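# Carry a limp spare arm to the other desk

## Task

Move the unpowered 5.7 kg spare robot arm, whose joints hang loose, out of the open case on its desk and set it down lying on the other desk. It must end at rest with nothing overhanging any edge, and no part of it may drop freely more than a few centimetres at any point. The case has to stay on its own desk. Finish by releasing the arm and backing away, with the robot upright and not tipped.

## Robot and tools

ROBOT. A Rainbow Robotics RB-Y1. Its base has two drive wheels and two rear casters. It is 0.66 m long and 0.58 m wide, and its front edge sits 0.10 m ahead of the wheel axle. It cannot drive sideways. A folding leg and torso carry a chest with two 7-joint arms, each ending in a parallel gripper, plus a head that pans and tilts. The cameras are head_camera, left_wrist_camera and right_wrist_camera.

FRAMES. Base frame: origin on the floor midway between the drive wheels, x forward, y left, z up. The result gives chest, left_hand and right_hand in this frame. A hand point lies between its finger pads. The fingers extend along the hand's -z axis and close along its x axis. Printed hand positions are approximate, and worse at long reach. Odometry is the base frame as it was at scene start. It comes from wheel rotation, so slipping shows up as travel. Heading is in radians, positive to the left, within ±3.142.

execute_actions(actions, cameras). actions is a list holding one action, or empty to just get state and images. An action may contain:
- base: exactly one key. translate_m is a relative drive in metres from where the base is now, positive forward, -3 to 3. rotate_rad is a relative turn in place in radians, positive counter-clockwise seen from above, -3.2 to 3.2.
- joints: a single dictionary covering both arms, torso and head, keyed by joint name. Each value is an absolute target in radians, except the grippers, which take the pad opening in metres (0 to 0.1). Ranges: torso_squat_rad 0 to 1.2 (bigger lowers a level chest); torso_shift_rad -0.3 to 0.6 (positive pushes hips forward); torso_pitch_rad -0.2 to 1.4 (positive bows forward); torso_yaw_rad -1.5 to 1.5 (positive left). Per arm: shoulder_pitch -2.356 to 2.356 (0 hangs down, negative raises forward); left_shoulder_roll 0 to 3.141 and right_shoulder_roll -3.141 to 0 (the sign moves each arm outward); shoulder_yaw -2.094 to 2.094; elbow -2.617 to 0.01 (negative bends); forearm_roll -3.141 to 3.141; wrist_pitch -1.57 to 1.919 (negative tips the hand forward); hand_roll -2.705 to 2.705. On both arms the yaw and roll joints turn positive counter-clockwise or to the left. head_pan_rad -0.523 to 0.523 (positive left); head_tilt_rad -0.35 to 1.57 (positive down). A joint counts as reached within ±0.02 rad, or ±0.004 m for grippers.
- speeds: optional caps on base speed for this action only. translate_m 0.05 to 0.4 m/s; rotate_rad 0.1 to 1.509 rad/s. The defaults are the maxima. A base move needing more than 8.667 s is refused.
- min_time_s: 0.1 to 8. This is a lower bound on the duration of each arm and head motion. No action runs past 15 s.
Top joint speeds: arm joints 1 rad/s (the three wrist joints 1.5), head 1.5, squat and pitch 0.3, shift 0.15, yaw 0.6, grippers 0.1 m/s. cameras is a list of names, or "all", or []. Bad keys or values reject the whole call and nothing moves. A joint left out of an action may keep driving to an earlier target.

TORSO LIMITS. The torso also obeys these: squat+shift <= 1.52; squat-shift+pitch <= 1.57; shift+0.5*pitch-0.4*squat <= 0.7; shift+0.3*pitch-0.5*squat <= 0.39. If a command violates one, it stops partway and reports off_target.

RESULTS. base_status and joint_status give how each motion ended. done means reached (for the base: the wheels turned the full amount, slipping included). off_target means it settled elsewhere and may still be pushing. limit_stop_at_<name> means a built-in limit halted it. contact_stop means it was blocked or overloaded; only the torso and arms have this. time_out means it took too long. stopped_with_arm means the torso halted because an arm hit something. limit_stop_at_own_body means the self-collision guard stopped it before contact. After contact_stop, time_out or stopped_with_arm, the whole group involved (torso, left arm or right arm) freezes and forgets its targets. "joint command not followed" plus a "cause:" line means the arm-collision check refused the targets, and those joints show not_followed. They may retry until you send valid targets. on_its_own lists uncommanded parts; "held at" is the target held, not the actual position. Recovery: first back off the arms, then the torso, each in a separate action. Exception: if both hands hold one object and the torso hits contact_stop immediately with nothing in the way, set every arm joint (not grippers) to its reported joint_positions value, then resend the torso command.

OTHER TOOLS. wait(seconds 0 to 10) sends nothing new and returns state and images. zoom_image(camera, region [x0,y0,x1,y1] in pixels from the top-left, at most 504×504) enlarges part of that camera's latest full image. read_manual(section "licences") only returns licence text. finished_scene(scene) ends the current scene irreversibly and reports success, so call it only once the goal is met and stable.

GRASPING. To grip, command an opening at least 0.005 m narrower than the part. The resulting off_target is expected. Each arm is rated for 3 kg, so a 5.7 kg load calls for both arms, held near the body. Weight held far ahead of the drive wheels can tip the robot forward, and nothing prevents that. The limp arm swings, so support it and set it down gently rather than dropping it.

HAZARDS. The base keeps driving into furniture and may spin its wheels or keep pushing. A bent leg can protrude past the front edge. A leg pressing on furniture can shove the robot backward without odometry noticing. Never let the arms collide or squeeze each other hard. The arm-to-arm check ignores hands and fingers. If contact torque reaches a joint's load limit (shoulders 63.7, elbow 32.7, wrist joints 22.7 N m, carried weight included), the robot halts for 10 s. Motors warm up while holding loads: a MOTOR HOT warning appears at 65 °C, and an OVER-TEMPERATURE FAULT at 80 °C brakes that arm (limit_stop_at_motor_heat). Resend targets after any fault. While you are deliberating the robot keeps its last command. Loose objects may occasionally get a small push.

Each tool is called as a command line: name --argument value for each argument, lists and objects as JSON in quotes; but a table of rows of numbers goes row by row, as --pt "numbers of a row", without its own name.

## Session

execute_actions --actions '[]'

Scene clock: 0.00 s.
base_odometry: x=+0.000 y=+0.000 heading=+0.000 (m, m, rad; odometry frame)
base_status: not commanded
joint_positions: torso_squat_rad=+0.350 torso_shift_rad=+0.000 torso_pitch_rad=-0.001 torso_yaw_rad=+0.001 left_shoulder_pitch_rad=+0.013 left_shoulder_roll_rad=+0.014 left_shoulder_yaw_rad=-0.009 left_elbow_rad=-0.140 left_forearm_roll_rad=-0.007 left_wrist_pitch_rad=-0.048 left_hand_roll_rad=+0.037 left_gripper_m=+0.101 right_shoulder_pitch_rad=+0.012 right_shoulder_roll_rad=-0.037 right_shoulder_yaw_rad=-0.030 right_elbow_rad=-0.127 right_forearm_roll_rad=-0.046 right_wrist_pitch_rad=+0.036 right_hand_roll_rad=+0.004 right_gripper_m=+0.100 head_pan_rad=+0.000 head_tilt_rad=+0.400
joint_status: not commanded
chest: x=-0.2285 y=-0.0004 z=+1.2474 quat_wxyz=(+1.000, +0.000, -0.001, +0.000) (m; base frame)
left_hand: x=-0.1582 y=+0.2305 z=+0.5666 quat_wxyz=(+0.996, +0.006, -0.088, +0.012) (m; base frame)
right_hand: x=-0.1830 y=-0.2494 z=+0.5638 quat_wxyz=(+0.998, -0.017, -0.041, -0.036) (m; base frame)
pictures: head_camera, left_wrist_camera, right_wrist_camera
Images, in order (width x height): head_camera 896x504, left_wrist_camera 644x364, right_wrist_camera 644x364.

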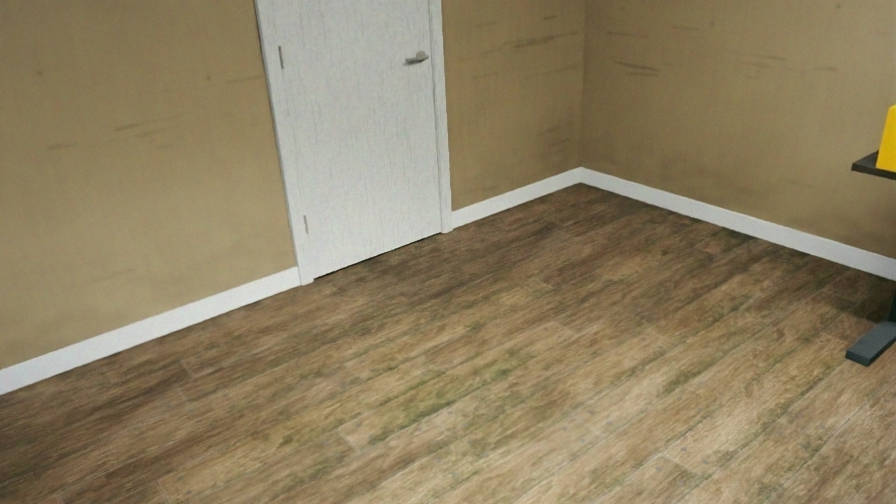

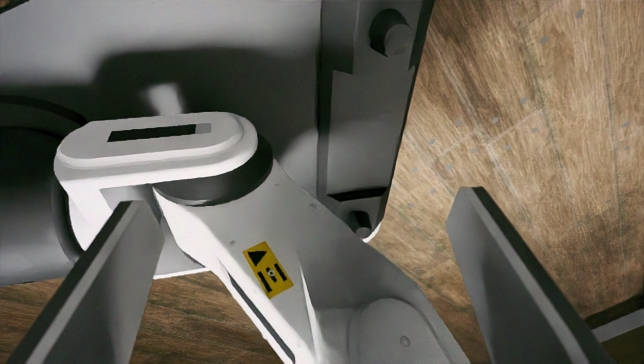

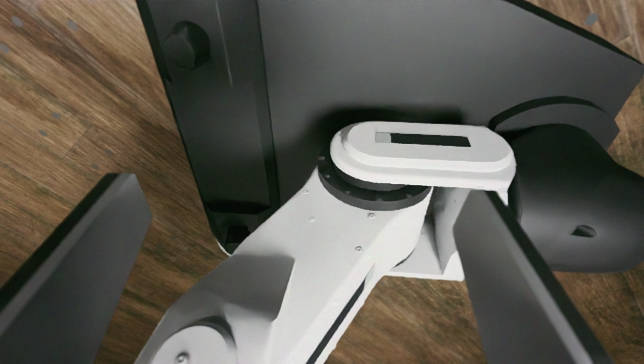

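execute_actions --actions '[{"base":{"rotate_rad":-0.8},"joints":{"head_pan_rad":-0.2}}]' --cameras '["head_camera"]'

Scene clock: 5.20 s.
base_odometry: x=+0.000 y=+0.000 heading=-0.800 (m, m, rad; odometry frame)
base_status: done
joint_positions: torso_squat_rad=+0.350 torso_shift_rad=+0.000 torso_pitch_rad=-0.001 torso_yaw_rad=+0.001 left_shoulder_pitch_rad=+0.013 left_shoulder_roll_rad=+0.014 left_shoulder_yaw_rad=-0.009 left_elbow_rad=-0.140 left_forearm_roll_rad=-0.007 left_wrist_pitch_rad=-0.048 left_hand_roll_rad=+0.037 left_gripper_m=+0.101 right_shoulder_pitch_rad=+0.012 right_shoulder_roll_rad=-0.037 right_shoulder_yaw_rad=-0.030 right_elbow_rad=-0.127 right_forearm_roll_rad=-0.046 right_wrist_pitch_rad=+0.036 right_hand_roll_rad=+0.004 right_gripper_m=+0.100 head_pan_rad=-0.200 head_tilt_rad=+0.400
joint_status: all done
chest: x=-0.2285 y=-0.0004 z=+1.2474 quat_wxyz=(+1.000, +0.000, -0.001, +0.000) (m; base frame)
left_hand: x=-0.1582 y=+0.2305 z=+0.5666 quat_wxyz=(+0.996, +0.006, -0.088, +0.012) (m; base frame)
right_hand: x=-0.1830 y=-0.2494 z=+0.5638 quat_wxyz=(+0.998, -0.017, -0.041, -0.036) (m; base frame)
pictures: head_camera
Images, in order (width x height): head_camera 896x504.

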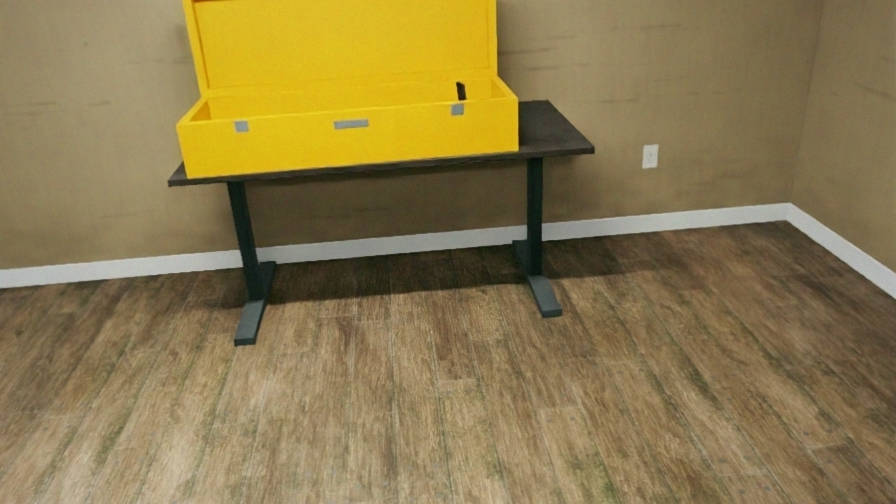

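execute_actions --actions '[{"base":{"rotate_rad":-0.9},"joints":{"head_pan_rad":-0.5}}]' --cameras '["head_camera"]'

Scene clock: 28.27 s.
base_odometry: x=+0.000 y=+0.000 heading=-1.699 (m, m, rad; odometry frame)
base_status: done
joint_positions: torso_squat_rad=+0.350 torso_shift_rad=+0.000 torso_pitch_rad=-0.001 torso_yaw_rad=+0.001 left_shoulder_pitch_rad=+0.013 left_shoulder_roll_rad=+0.014 left_shoulder_yaw_rad=-0.009 left_elbow_rad=-0.140 left_forearm_roll_rad=-0.007 left_wrist_pitch_rad=-0.048 left_hand_roll_rad=+0.037 left_gripper_m=+0.101 right_shoulder_pitch_rad=+0.012 right_shoulder_roll_rad=-0.037 right_shoulder_yaw_rad=-0.030 right_elbow_rad=-0.127 right_forearm_roll_rad=-0.046 right_wrist_pitch_rad=+0.036 right_hand_roll_rad=+0.004 right_gripper_m=+0.100 head_pan_rad=-0.500 head_tilt_rad=+0.400
joint_status: all done
chest: x=-0.2285 y=-0.0004 z=+1.2474 quat_wxyz=(+1.000, +0.000, -0.001, +0.000) (m; base frame)
left_hand: x=-0.1583 y=+0.2305 z=+0.5666 quat_wxyz=(+0.996, +0.006, -0.088, +0.012) (m; base frame)
right_hand: x=-0.1830 y=-0.2494 z=+0.5638 quat_wxyz=(+0.998, -0.017, -0.041, -0.036) (m; base frame)
pictures: head_camera
Images, in order (width x height): head_camera 896x504.

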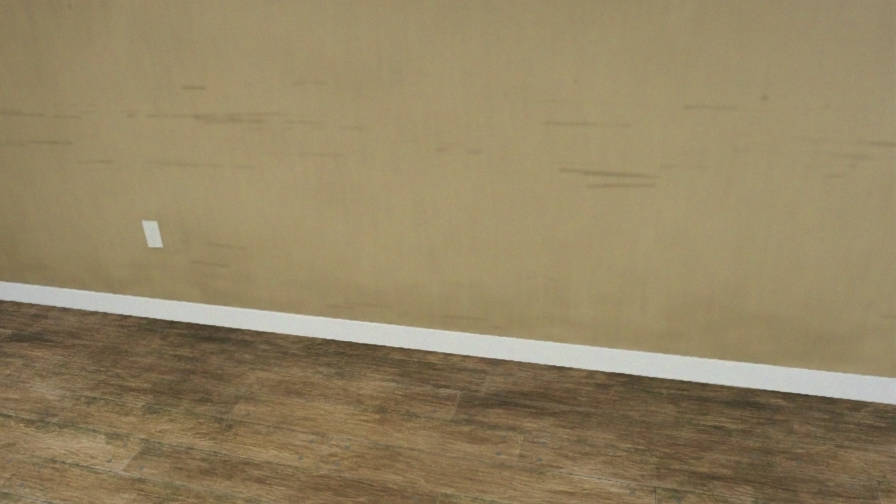

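execute_actions --actions '[{"base":{"rotate_rad":-1.2}}]' --cameras '["head_camera"]'

Scene clock: 33.37 s.
base_odometry: x=+0.000 y=+0.001 heading=-2.899 (m, m, rad; odometry frame)
base_status: done
joint_positions: torso_squat_rad=+0.350 torso_shift_rad=+0.000 torso_pitch_rad=-0.001 torso_yaw_rad=+0.001 left_shoulder_pitch_rad=+0.013 left_shoulder_roll_rad=+0.014 left_shoulder_yaw_rad=-0.009 left_elbow_rad=-0.140 left_forearm_roll_rad=-0.007 left_wrist_pitch_rad=-0.048 left_hand_roll_rad=+0.037 left_gripper_m=+0.101 right_shoulder_pitch_rad=+0.012 right_shoulder_roll_rad=-0.037 right_shoulder_yaw_rad=-0.030 right_elbow_rad=-0.127 right_forearm_roll_rad=-0.046 right_wrist_pitch_rad=+0.036 right_hand_roll_rad=+0.004 right_gripper_m=+0.100 head_pan_rad=-0.500 head_tilt_rad=+0.400
joint_status: not commanded
chest: x=-0.2285 y=-0.0004 z=+1.2474 quat_wxyz=(+1.000, +0.000, -0.001, +0.000) (m; base frame)
left_hand: x=-0.1583 y=+0.2305 z=+0.5666 quat_wxyz=(+0.996, +0.006, -0.088, +0.012) (m; base frame)
right_hand: x=-0.1830 y=-0.2494 z=+0.5638 quat_wxyz=(+0.998, -0.017, -0.041, -0.036) (m; base frame)
pictures: head_camera
Images, in order (width x height): head_camera 896x504.

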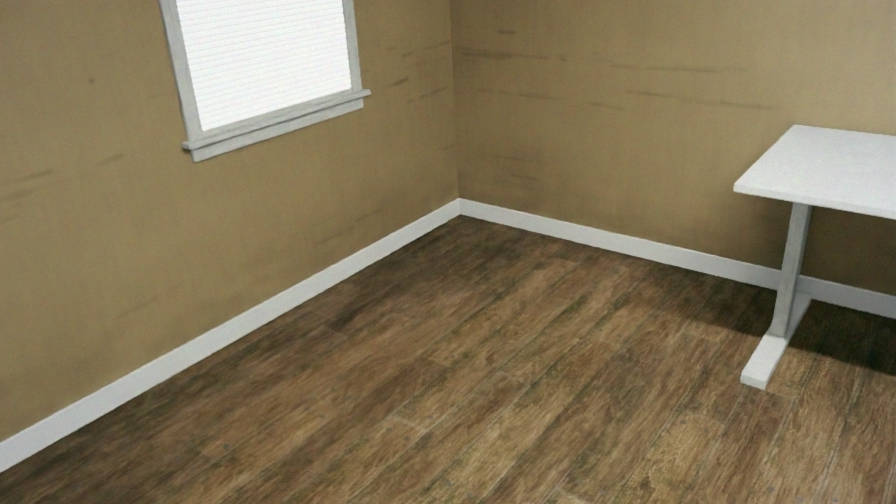

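execute_actions --actions '[{"joints":{"torso_yaw_rad":-0.6}}]' --cameras '["head_camera"]'

Scene clock: 40.60 s.
base_odometry: x=+0.000 y=+0.001 heading=-2.899 (m, m, rad; odometry frame)
base_status: not commanded
joint_positions: torso_squat_rad=+0.350 torso_shift_rad=+0.000 torso_pitch_rad=-0.001 torso_yaw_rad=-0.600 left_shoulder_pitch_rad=+0.013 left_shoulder_roll_rad=+0.014 left_shoulder_yaw_rad=-0.009 left_elbow_rad=-0.140 left_forearm_roll_rad=-0.007 left_wrist_pitch_rad=-0.048 left_hand_roll_rad=+0.037 left_gripper_m=+0.101 right_shoulder_pitch_rad=+0.012 right_shoulder_roll_rad=-0.037 right_shoulder_yaw_rad=-0.030 right_elbow_rad=-0.127 right_forearm_roll_rad=-0.046 right_wrist_pitch_rad=+0.036 right_hand_roll_rad=+0.004 right_gripper_m=+0.100 head_pan_rad=-0.500 head_tilt_rad=+0.400
joint_status: all done
chest: x=-0.2285 y=-0.0004 z=+1.2474 quat_wxyz=(+0.955, +0.001, +0.000, -0.296) (m; base frame)
left_hand: x=-0.0401 y=+0.1508 z=+0.5666 quat_wxyz=(+0.955, -0.020, -0.086, -0.283) (m; base frame)
right_hand: x=-0.3320 y=-0.2310 z=+0.5637 quat_wxyz=(+0.943, -0.028, -0.034, -0.330) (m; base frame)
pictures: head_camera
Images, in order (width x height): head_camera 896x504.

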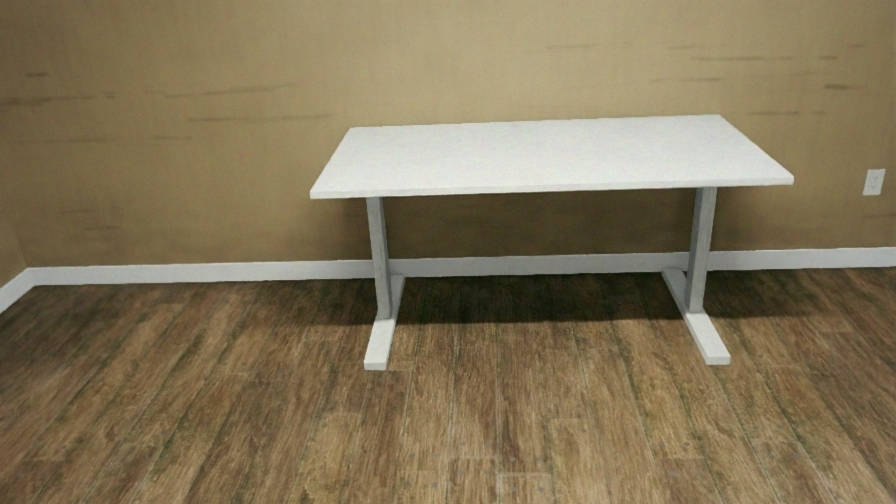

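execute_actions --actions '[{"base":{"rotate_rad":2.03},"joints":{"torso_yaw_rad":0,"head_pan_rad":0,"torso_squat_rad":0.1}}]' --cameras '["head_camera"]'

execute_actions --actions '[{"base":{"translate_m":1.7},"joints":{"head_tilt_rad":0.75}}]' --cameras '["head_camera"]'

Scene clock: 75.00 s.
base_odometry: x=+0.000 y=+0.001 heading=-0.869 (m, m, rad; odometry frame)
base_status: done
joint_positions: torso_squat_rad=+0.100 torso_shift_rad=+0.000 torso_pitch_rad=-0.001 torso_yaw_rad=+0.000 left_shoulder_pitch_rad=+0.013 left_shoulder_roll_rad=+0.014 left_shoulder_yaw_rad=-0.009 left_elbow_rad=-0.140 left_forearm_roll_rad=-0.007 left_wrist_pitch_rad=-0.048 left_hand_roll_rad=+0.037 left_gripper_m=+0.101 right_shoulder_pitch_rad=+0.012 right_shoulder_roll_rad=-0.037 right_shoulder_yaw_rad=-0.030 right_elbow_rad=-0.127 right_forearm_roll_rad=-0.046 right_wrist_pitch_rad=+0.036 right_hand_roll_rad=+0.004 right_gripper_m=+0.100 head_pan_rad=+0.000 head_tilt_rad=+0.400
joint_status: all done
chest: x=-0.2286 y=-0.0004 z=+1.2864 quat_wxyz=(+1.000, +0.000, -0.001, +0.000) (m; base frame)
left_hand: x=-0.1582 y=+0.2305 z=+0.6056 quat_wxyz=(+0.996, +0.006, -0.088, +0.012) (m; base frame)
right_hand: x=-0.1833 y=-0.2494 z=+0.6028 quat_wxyz=(+0.998, -0.017, -0.041, -0.037) (m; base frame)
pictures: head_camera
Images, in order (width x height): head_camera 896x504.

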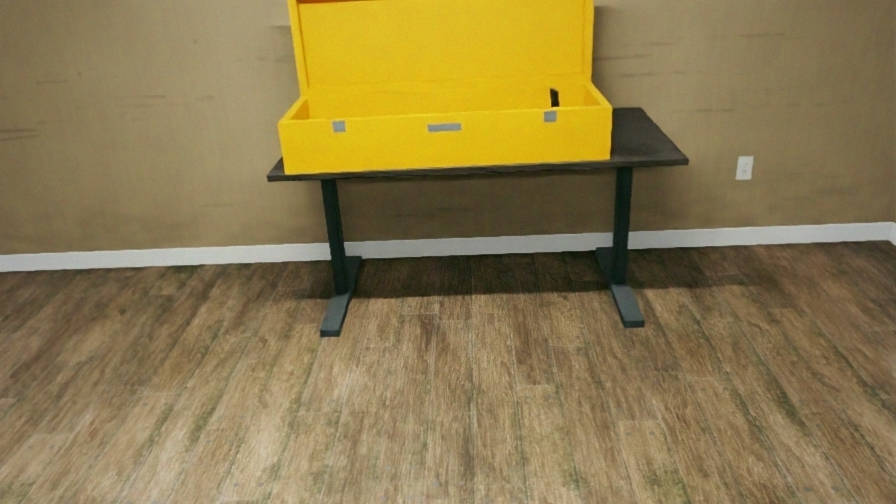

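Scene clock: 80.60 s.
base_odometry: x=+1.099 y=-1.296 heading=-0.868 (m, m, rad; odometry frame)
base_status: done
joint_positions: torso_squat_rad=+0.100 torso_shift_rad=+0.000 torso_pitch_rad=-0.001 torso_yaw_rad=+0.000 left_shoulder_pitch_rad=+0.013 left_shoulder_roll_rad=+0.014 left_shoulder_yaw_rad=-0.009 left_elbow_rad=-0.140 left_forearm_roll_rad=-0.007 left_wrist_pitch_rad=-0.048 left_hand_roll_rad=+0.037 left_gripper_m=+0.101 right_shoulder_pitch_rad=+0.012 right_shoulder_roll_rad=-0.037 right_shoulder_yaw_rad=-0.030 right_elbow_rad=-0.127 right_forearm_roll_rad=-0.046 right_wrist_pitch_rad=+0.036 right_hand_roll_rad=+0.004 right_gripper_m=+0.100 head_pan_rad=+0.000 head_tilt_rad=+0.750
joint_status: all done
chest: x=-0.2285 y=-0.0004 z=+1.2864 quat_wxyz=(+1.000, +0.000, -0.001, +0.000) (m; base frame)
left_hand: x=-0.1580 y=+0.2305 z=+0.6056 quat_wxyz=(+0.996, +0.006, -0.088, +0.012) (m; base frame)
right_hand: x=-0.1832 y=-0.2494 z=+0.6028 quat_wxyz=(+0.998, -0.017, -0.041, -0.037) (m; base frame)
pictures: head_camera
Images, in order (width x height): head_camera 896x504.

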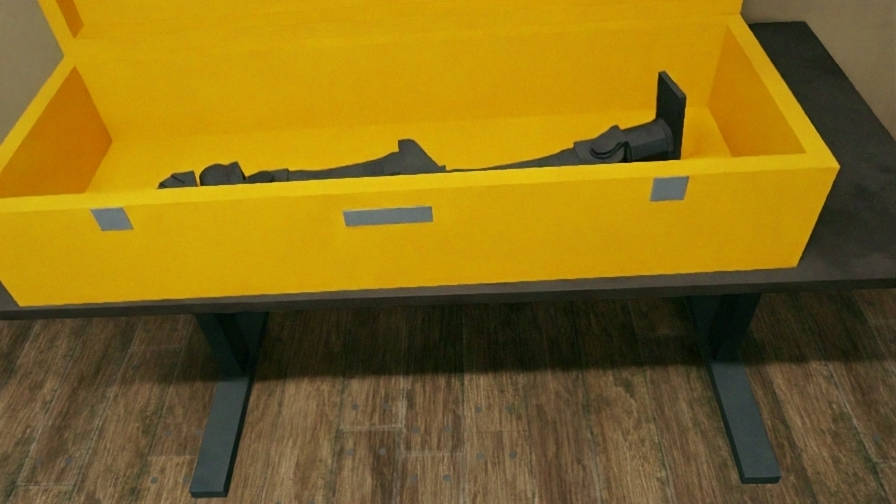

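execute_actions --actions '[{"base":{"translate_m":0.3},"joints":{"head_tilt_rad":0.65,"torso_pitch_rad":0.4}}]' --cameras '["head_camera"]'

Scene clock: 154.83 s.
base_odometry: x=+1.293 y=-1.525 heading=-0.866 (m, m, rad; odometry frame)
base_status: done
joint_positions: torso_squat_rad=+0.100 torso_shift_rad=+0.000 torso_pitch_rad=+0.400 torso_yaw_rad=+0.000 left_shoulder_pitch_rad=+0.013 left_shoulder_roll_rad=+0.014 left_shoulder_yaw_rad=-0.009 left_elbow_rad=-0.140 left_forearm_roll_rad=-0.007 left_wrist_pitch_rad=-0.048 left_hand_roll_rad=+0.037 left_gripper_m=+0.101 right_shoulder_pitch_rad=+0.012 right_shoulder_roll_rad=-0.037 right_shoulder_yaw_rad=-0.030 right_elbow_rad=-0.127 right_forearm_roll_rad=-0.046 right_wrist_pitch_rad=+0.036 right_hand_roll_rad=+0.004 right_gripper_m=+0.100 head_pan_rad=+0.000 head_tilt_rad=+0.650
joint_status: all done
chest: x=-0.1076 y=-0.0004 z=+1.2620 quat_wxyz=(+0.980, +0.000, +0.199, +0.000) (m; base frame)
left_hand: x=-0.3086 y=+0.2305 z=+0.6077 quat_wxyz=(+0.994, +0.008, +0.112, +0.010) (m; base frame)
right_hand: x=-0.3328 y=-0.2494 z=+0.6149 quat_wxyz=(+0.986, -0.024, +0.159, -0.033) (m; base frame)
pictures: head_camera
Images, in order (width x height): head_camera 896x504.

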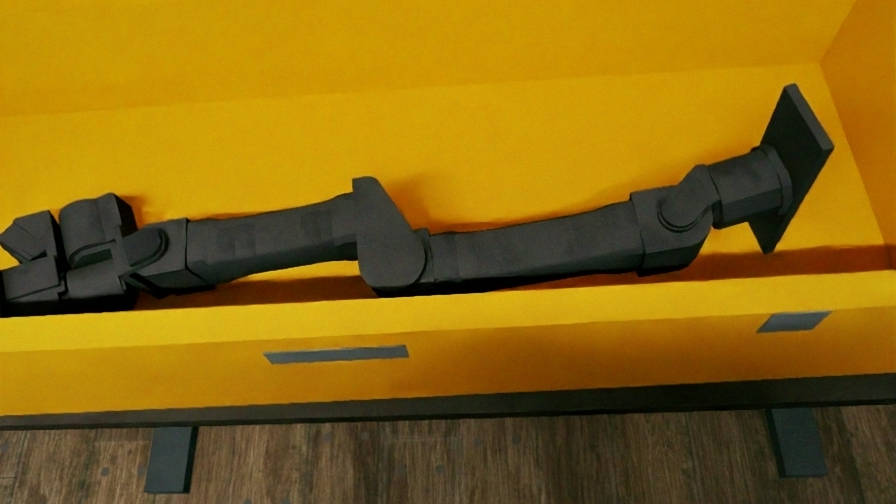

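execute_actions --actions '[{"joints":{"torso_pitch_rad":0.3,"torso_squat_rad":0.1,"right_shoulder_roll_rad":-1.5,"right_forearm_roll_rad":-1.571,"right_wrist_pitch_rad":1.571,"right_hand_roll_rad":-0.943,"left_shoulder_roll_rad":1.5,"left_forearm_roll_rad":1.571,"left_wrist_pitch_rad":1.571,"left_hand_roll_rad":1.024,"right_elbow_rad":-0.5,"left_elbow_rad":-0.5}}]' --cameras '[]'

execute_actions --actions '[{"base":{"translate_m":0.12},"joints":{"head_tilt_rad":0.8,"right_shoulder_pitch_rad":-1.6,"right_shoulder_roll_rad":-1.037,"right_shoulder_yaw_rad":1.134,"right_elbow_rad":-1.753,"left_shoulder_pitch_rad":-1.416,"left_shoulder_roll_rad":1.27,"left_shoulder_yaw_rad":-1.0,"left_elbow_rad":-1.739},"min_time_s":2}]'

Scene clock: 225.37 s.
base_odometry: x=+1.293 y=-1.525 heading=-0.866 (m, m, rad; odometry frame)
base_status: not commanded
joint_positions: torso_squat_rad=+0.100 torso_shift_rad=+0.000 torso_pitch_rad=+0.300 torso_yaw_rad=+0.000 left_shoulder_pitch_rad=+0.013 left_shoulder_roll_rad=+1.500 left_shoulder_yaw_rad=-0.009 left_elbow_rad=-0.500 left_forearm_roll_rad=+1.571 left_wrist_pitch_rad=+1.571 left_hand_roll_rad=+1.024 left_gripper_m=+0.101 right_shoulder_pitch_rad=+0.012 right_shoulder_roll_rad=-1.500 right_shoulder_yaw_rad=-0.030 right_elbow_rad=-0.500 right_forearm_roll_rad=-1.571 right_wrist_pitch_rad=+1.571 right_hand_roll_rad=-0.943 right_gripper_m=+0.100 head_pan_rad=+0.000 head_tilt_rad=+0.650
joint_status: all done
chest: x=-0.1368 y=-0.0004 z=+1.2726 quat_wxyz=(+0.989, +0.000, +0.149, +0.000) (m; base frame)
left_hand: x=-0.0786 y=+0.7182 z=+1.0577 quat_wxyz=(+0.487, +0.121, +0.109, +0.858) (m; base frame)
right_hand: x=-0.0688 y=-0.7190 z=+1.0584 quat_wxyz=(+0.522, -0.100, +0.104, -0.841) (m; base frame)
pictures: none
No camera images: the call's "cameras" was empty. Leave "cameras" out to get every camera's image.

Scene clock: 227.67 s.
base_odometry: x=+1.371 y=-1.617 heading=-0.865 (m, m, rad; odometry frame)
base_status: done
joint_positions: torso_squat_rad=+0.100 torso_shift_rad=+0.000 torso_pitch_rad=+0.300 torso_yaw_rad=+0.000 left_shoulder_pitch_rad=-1.416 left_shoulder_roll_rad=+1.270 left_shoulder_yaw_rad=-0.999 left_elbow_rad=-1.739 left_forearm_roll_rad=+1.571 left_wrist_pitch_rad=+1.571 left_hand_roll_rad=+1.024 left_gripper_m=+0.101 right_shoulder_pitch_rad=-1.600 right_shoulder_roll_rad=-1.037 right_shoulder_yaw_rad=+1.134 right_elbow_rad=-1.753 right_forearm_roll_rad=-1.571 right_wrist_pitch_rad=+1.571 right_hand_roll_rad=-0.943 right_gripper_m=+0.100 head_pan_rad=+0.000 head_tilt_rad=+0.800
joint_status: all done
chest: x=-0.1368 y=-0.0004 z=+1.2726 quat_wxyz=(+0.989, +0.000, +0.149, +0.000) (m; base frame)
left_hand: x=+0.2771 y=+0.2447 z=+1.1189 quat_wxyz=(+0.996, +0.000, +0.000, +0.090) (m; base frame)
right_hand: x=+0.2667 y=-0.1404 z=+1.1183 quat_wxyz=(+0.996, +0.001, +0.000, +0.090) (m; base frame)
pictures: head_camera, left_wrist_camera, right_wrist_camera
Images, in order (width x height): head_camera 896x504, left_wrist_camera 644x364, right_wrist_camera 644x364.

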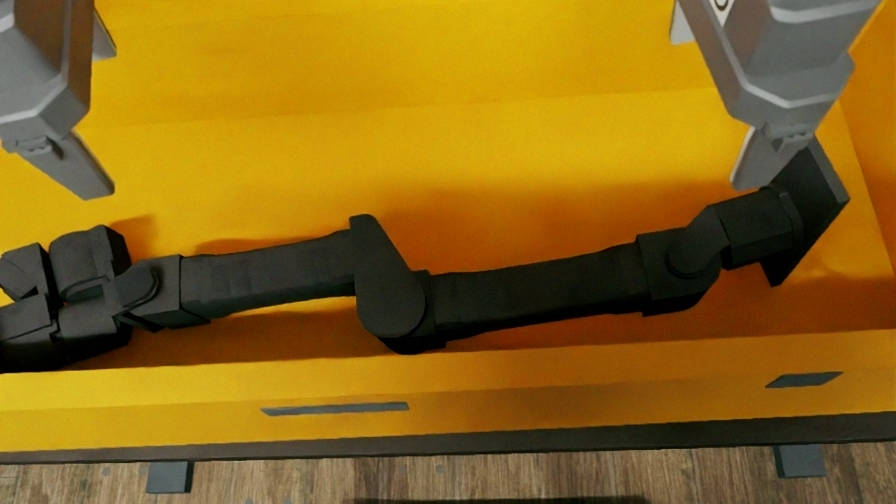

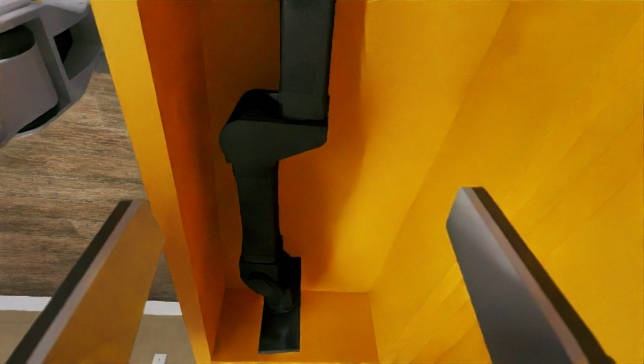

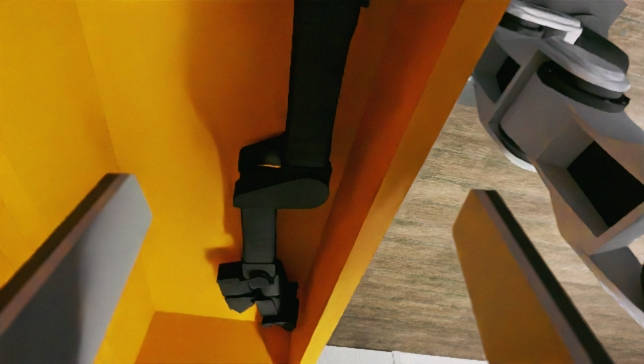

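execute_actions --actions '[{"joints":{"torso_squat_rad":0.76,"head_tilt_rad":0.65}}]'

Scene clock: 237.10 s.
base_odometry: x=+1.371 y=-1.617 heading=-0.865 (m, m, rad; odometry frame)
base_status: not commanded
joint_positions: torso_squat_rad=+0.760 torso_shift_rad=+0.000 torso_pitch_rad=+0.300 torso_yaw_rad=+0.000 left_shoulder_pitch_rad=-1.416 left_shoulder_roll_rad=+1.270 left_shoulder_yaw_rad=-1.000 left_elbow_rad=-1.739 left_forearm_roll_rad=+1.571 left_wrist_pitch_rad=+1.571 left_hand_roll_rad=+1.024 left_gripper_m=+0.101 right_shoulder_pitch_rad=-1.600 right_shoulder_roll_rad=-1.037 right_shoulder_yaw_rad=+1.134 right_elbow_rad=-1.753 right_forearm_roll_rad=-1.571 right_wrist_pitch_rad=+1.571 right_hand_roll_rad=-0.943 right_gripper_m=+0.100 head_pan_rad=+0.000 head_tilt_rad=+0.650
joint_status: all done
chest: x=-0.1368 y=-0.0004 z=+1.0835 quat_wxyz=(+0.989, +0.000, +0.149, +0.000) (m; base frame)
left_hand: x=+0.2771 y=+0.2448 z=+0.9297 quat_wxyz=(+0.996, +0.000, +0.000, +0.090) (m; base frame)
right_hand: x=+0.2668 y=-0.1404 z=+0.9292 quat_wxyz=(+0.996, +0.001, +0.000, +0.090) (m; base frame)
pictures: head_camera, left_wrist_camera, right_wrist_camera
Images, in order (width x height): head_camera 896x504, left_wrist_camera 644x364, right_wrist_camera 644x364.

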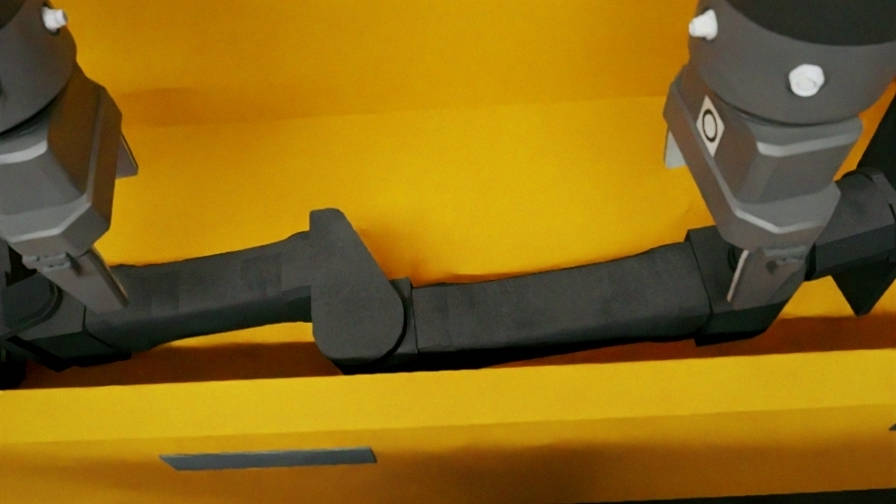

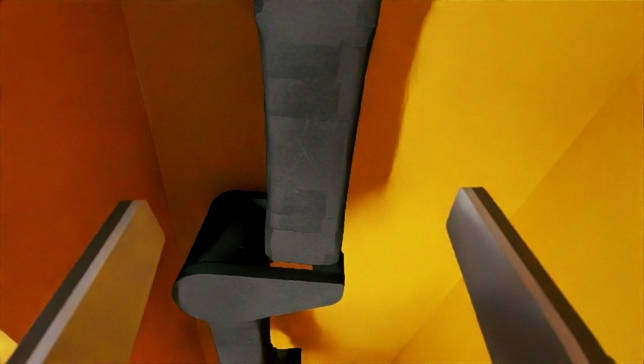

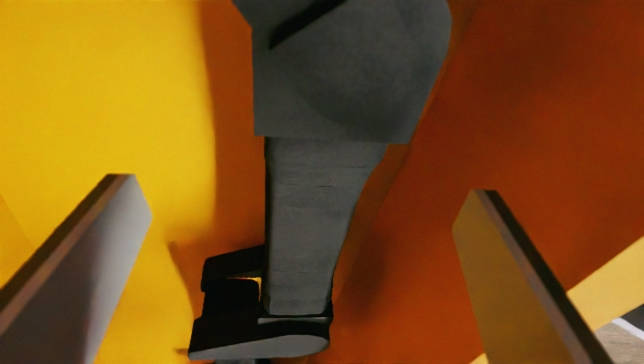

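execute_actions --actions '[{"joints":{"torso_squat_rad":0.86,"right_shoulder_pitch_rad":-1.682,"right_shoulder_roll_rad":-0.8855,"right_shoulder_yaw_rad":1.181,"right_elbow_rad":-1.739,"right_hand_roll_rad":-1.095}}]'

Scene clock: 252.23 s.
base_odometry: x=+1.371 y=-1.617 heading=-0.865 (m, m, rad; odometry frame)
base_status: not commanded
joint_positions: torso_squat_rad=+0.860 torso_shift_rad=+0.000 torso_pitch_rad=+0.300 torso_yaw_rad=+0.000 left_shoulder_pitch_rad=-1.416 left_shoulder_roll_rad=+1.270 left_shoulder_yaw_rad=-1.000 left_elbow_rad=-1.739 left_forearm_roll_rad=+1.571 left_wrist_pitch_rad=+1.571 left_hand_roll_rad=+1.024 left_gripper_m=+0.101 right_shoulder_pitch_rad=-1.682 right_shoulder_roll_rad=-0.886 right_shoulder_yaw_rad=+1.181 right_elbow_rad=-1.739 right_forearm_roll_rad=-1.571 right_wrist_pitch_rad=+1.571 right_hand_roll_rad=-1.095 right_gripper_m=+0.100 head_pan_rad=+0.000 head_tilt_rad=+0.650
joint_status: all done
chest: x=-0.1367 y=-0.0004 z=+1.0328 quat_wxyz=(+0.989, +0.000, +0.149, +0.000) (m; base frame)
left_hand: x=+0.2771 y=+0.2448 z=+0.8791 quat_wxyz=(+0.996, +0.000, +0.000, +0.090) (m; base frame)
right_hand: x=+0.2519 y=-0.0803 z=+0.8788 quat_wxyz=(+0.996, +0.000, +0.000, +0.090) (m; base frame)
pictures: head_camera, left_wrist_camera, right_wrist_camera
Images, in order (width x height): head_camera 896x504, left_wrist_camera 644x364, right_wrist_camera 644x364.

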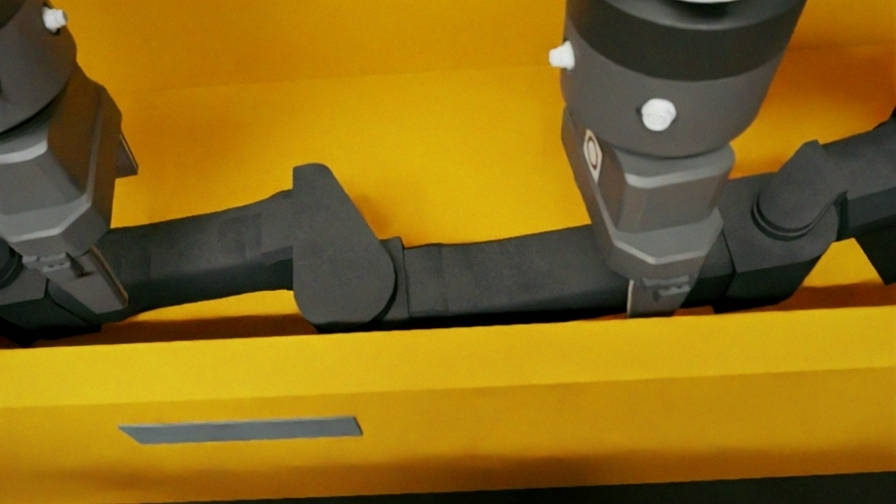

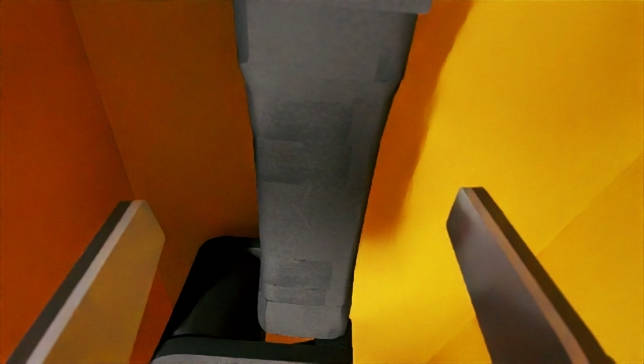

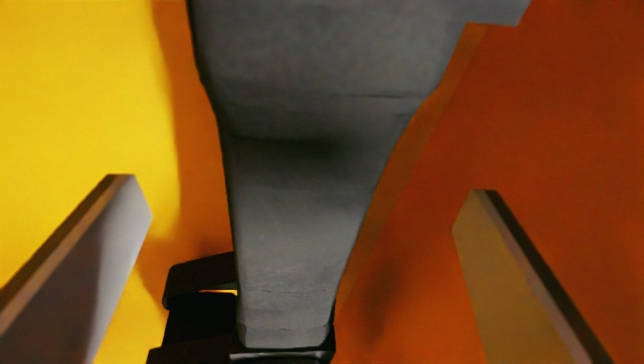

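execute_actions --actions '[{"joints":{"torso_squat_rad":0.93}}]'

Scene clock: 259.50 s.
base_odometry: x=+1.371 y=-1.617 heading=-0.865 (m, m, rad; odometry frame)
base_status: not commanded
joint_positions: torso_squat_rad=+0.930 torso_shift_rad=+0.000 torso_pitch_rad=+0.300 torso_yaw_rad=+0.000 left_shoulder_pitch_rad=-1.416 left_shoulder_roll_rad=+1.270 left_shoulder_yaw_rad=-1.000 left_elbow_rad=-1.739 left_forearm_roll_rad=+1.571 left_wrist_pitch_rad=+1.571 left_hand_roll_rad=+1.024 left_gripper_m=+0.101 right_shoulder_pitch_rad=-1.682 right_shoulder_roll_rad=-0.886 right_shoulder_yaw_rad=+1.181 right_elbow_rad=-1.739 right_forearm_roll_rad=-1.571 right_wrist_pitch_rad=+1.571 right_hand_roll_rad=-1.095 right_gripper_m=+0.100 head_pan_rad=+0.000 head_tilt_rad=+0.650
joint_status: all done
chest: x=-0.1367 y=-0.0003 z=+0.9946 quat_wxyz=(+0.989, +0.000, +0.149, +0.000) (m; base frame)
left_hand: x=+0.2771 y=+0.2448 z=+0.8408 quat_wxyz=(+0.996, +0.000, +0.000, +0.090) (m; base frame)
right_hand: x=+0.2519 y=-0.0803 z=+0.8406 quat_wxyz=(+0.996, +0.000, +0.000, +0.090) (m; base frame)
pictures: head_camera, left_wrist_camera, right_wrist_camera
Images, in order (width x height): head_camera 896x504, left_wrist_camera 644x364, right_wrist_camera 644x364.

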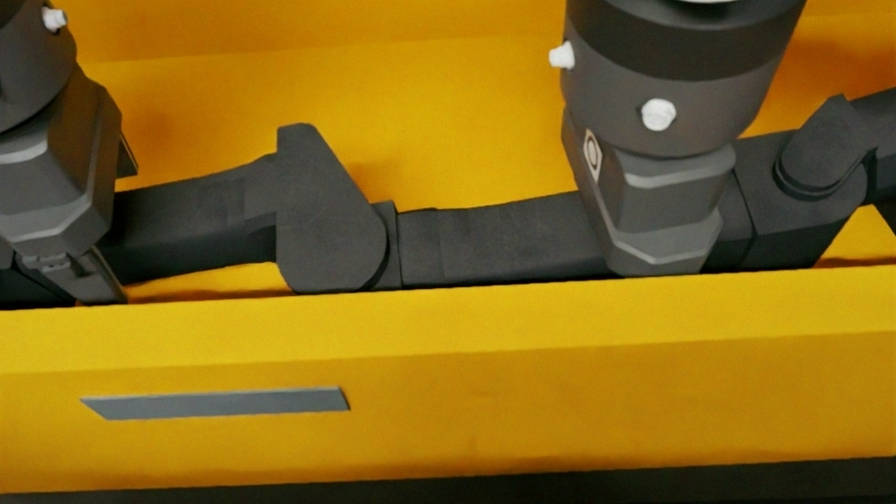

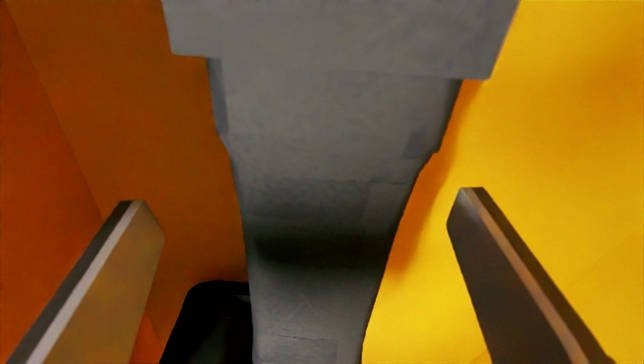

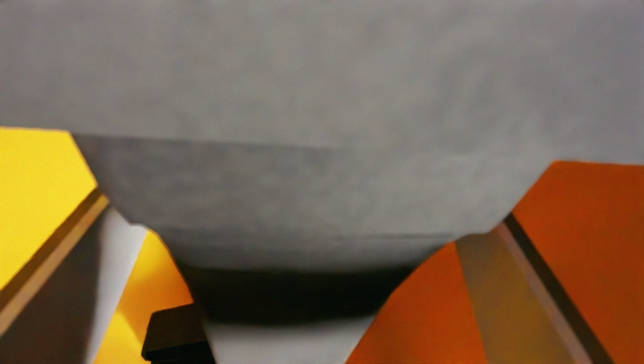

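execute_actions --actions '[{"joints":{"torso_squat_rad":0.945,"left_shoulder_pitch_rad":-1.3545,"left_shoulder_roll_rad":1.246,"left_shoulder_yaw_rad":-1.0076,"left_forearm_roll_rad":1.517,"left_wrist_pitch_rad":1.523},"min_time_s":1}]'

Scene clock: 277.47 s.
base_odometry: x=+1.371 y=-1.617 heading=-0.865 (m, m, rad; odometry frame)
base_status: not commanded
joint_positions: torso_squat_rad=+0.945 torso_shift_rad=+0.000 torso_pitch_rad=+0.300 torso_yaw_rad=+0.000 left_shoulder_pitch_rad=-1.355 left_shoulder_roll_rad=+1.246 left_shoulder_yaw_rad=-1.007 left_elbow_rad=-1.739 left_forearm_roll_rad=+1.517 left_wrist_pitch_rad=+1.523 left_hand_roll_rad=+1.024 left_gripper_m=+0.101 right_shoulder_pitch_rad=-1.682 right_shoulder_roll_rad=-0.886 right_shoulder_yaw_rad=+1.181 right_elbow_rad=-1.739 right_forearm_roll_rad=-1.571 right_wrist_pitch_rad=+1.571 right_hand_roll_rad=-1.095 right_gripper_m=+0.100 head_pan_rad=+0.000 head_tilt_rad=+0.650
joint_status: all done
chest: x=-0.1367 y=-0.0003 z=+0.9861 quat_wxyz=(+0.989, +0.000, +0.149, +0.000) (m; base frame)
left_hand: x=+0.2763 y=+0.2450 z=+0.8046 quat_wxyz=(+0.996, +0.000, +0.000, +0.089) (m; base frame)
right_hand: x=+0.2519 y=-0.0803 z=+0.8321 quat_wxyz=(+0.996, +0.000, +0.000, +0.090) (m; base frame)
pictures: head_camera, left_wrist_camera, right_wrist_camera
Images, in order (width x height): head_camera 896x504, left_wrist_camera 644x364, right_wrist_camera 644x364.

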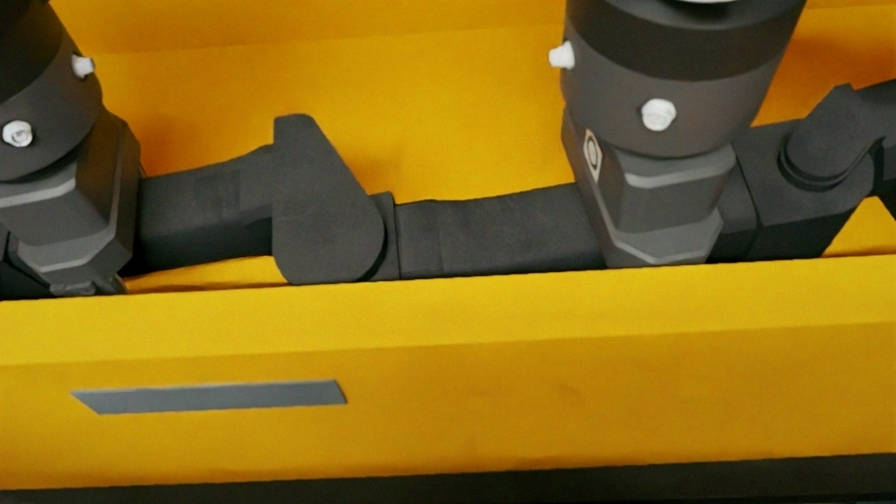

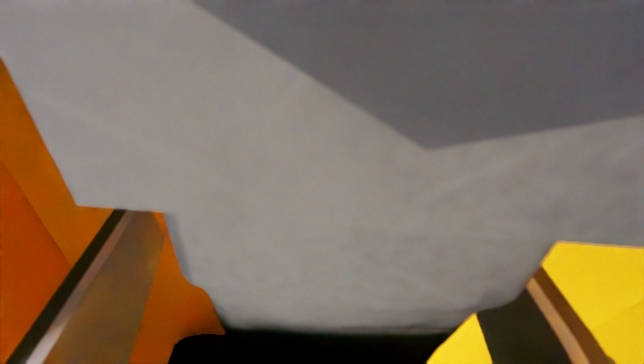

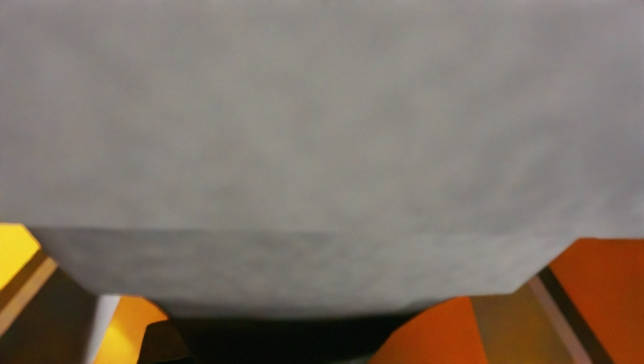

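Close both grippers.

execute_actions --actions '[{"joints":{"left_gripper_m":0.02,"right_gripper_m":0.02}}]'

Scene clock: 282.37 s.
base_odometry: x=+1.371 y=-1.617 heading=-0.865 (m, m, rad; odometry frame)
base_status: not commanded
joint_positions: torso_squat_rad=+0.945 torso_shift_rad=+0.000 torso_pitch_rad=+0.300 torso_yaw_rad=+0.000 left_shoulder_pitch_rad=-1.355 left_shoulder_roll_rad=+1.246 left_shoulder_yaw_rad=-1.007 left_elbow_rad=-1.739 left_forearm_roll_rad=+1.517 left_wrist_pitch_rad=+1.523 left_hand_roll_rad=+1.024 left_gripper_m=+0.057 right_shoulder_pitch_rad=-1.682 right_shoulder_roll_rad=-0.886 right_shoulder_yaw_rad=+1.181 right_elbow_rad=-1.739 right_forearm_roll_rad=-1.571 right_wrist_pitch_rad=+1.571 right_hand_roll_rad=-1.095 right_gripper_m=+0.056 head_pan_rad=+0.000 head_tilt_rad=+0.650
joint_status: left_gripper_m off_target (ended at +0.057, target +0.020); right_gripper_m off_target (ended at +0.056, target +0.020)
chest: x=-0.1367 y=-0.0003 z=+0.9861 quat_wxyz=(+0.989, +0.000, +0.149, +0.000) (m; base frame)
left_hand: x=+0.2764 y=+0.2451 z=+0.8045 quat_wxyz=(+0.996, +0.000, -0.001, +0.089) (m; base frame)
right_hand: x=+0.2519 y=-0.0804 z=+0.8321 quat_wxyz=(+0.996, +0.000, +0.000, +0.090) (m; base frame)
pictures: head_camera, left_wrist_camera, right_wrist_camera
Images, in order (width x height): head_camera 896x504, left_wrist_camera 644x364, right_wrist_camera 644x364.

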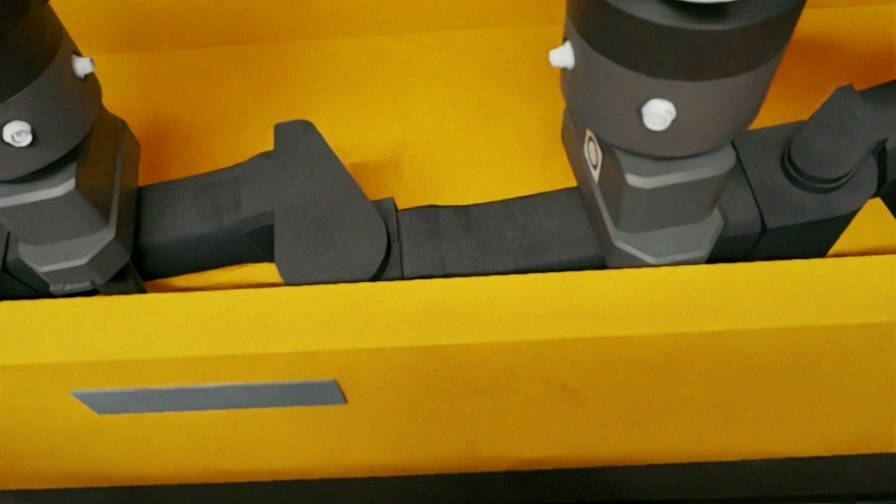

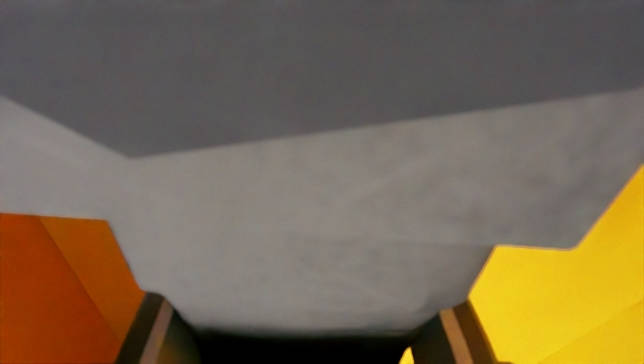

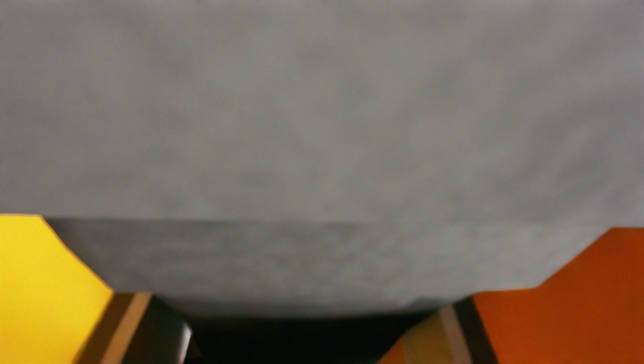

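execute_actions --actions '[{"joints":{"torso_squat_rad":0.89,"head_pan_rad":0.35,"head_tilt_rad":0.5}}]'

Scene clock: 285.60 s.
base_odometry: x=+1.371 y=-1.617 heading=-0.865 (m, m, rad; odometry frame)
base_status: not commanded
joint_positions: torso_squat_rad=+0.890 torso_shift_rad=+0.000 torso_pitch_rad=+0.301 torso_yaw_rad=+0.000 left_shoulder_pitch_rad=-1.352 left_shoulder_roll_rad=+1.245 left_shoulder_yaw_rad=-1.009 left_elbow_rad=-1.739 left_forearm_roll_rad=+1.517 left_wrist_pitch_rad=+1.523 left_hand_roll_rad=+1.024 left_gripper_m=+0.056 right_shoulder_pitch_rad=-1.680 right_shoulder_roll_rad=-0.886 right_shoulder_yaw_rad=+1.182 right_elbow_rad=-1.739 right_forearm_roll_rad=-1.571 right_wrist_pitch_rad=+1.571 right_hand_roll_rad=-1.095 right_gripper_m=+0.055 head_pan_rad=+0.350 head_tilt_rad=+0.500
joint_status: all done
chest: x=-0.1361 y=-0.0003 z=+1.0166 quat_wxyz=(+0.989, +0.000, +0.150, +0.000) (m; base frame)
left_hand: x=+0.2754 y=+0.2450 z=+0.8327 quat_wxyz=(+0.996, +0.001, +0.003, +0.089) (m; base frame)
right_hand: x=+0.2521 y=-0.0808 z=+0.8611 quat_wxyz=(+0.996, +0.000, +0.002, +0.089) (m; base frame)
pictures: head_camera, left_wrist_camera, right_wrist_camera
Images, in order (width x height): head_camera 896x504, left_wrist_camera 644x364, right_wrist_camera 644x364.

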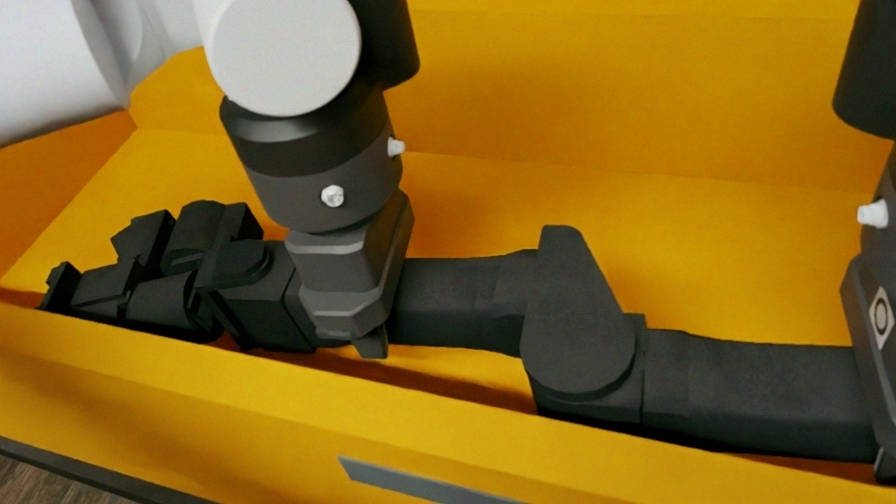

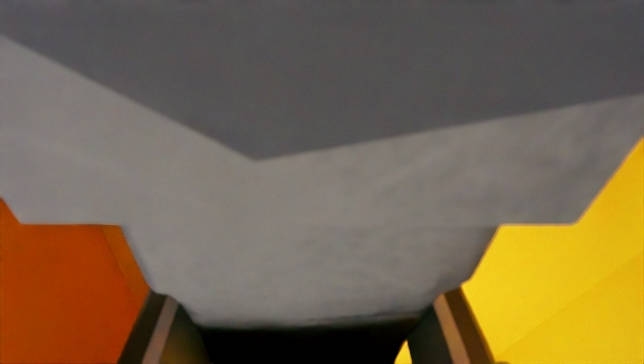

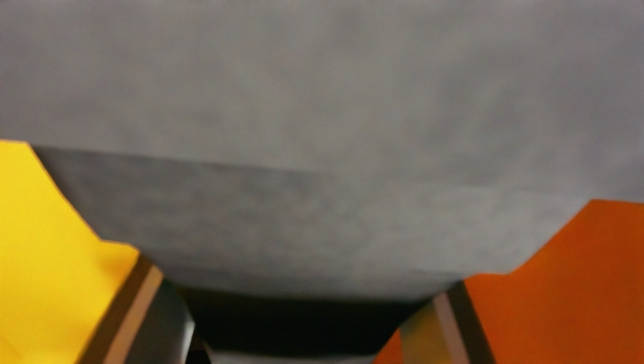

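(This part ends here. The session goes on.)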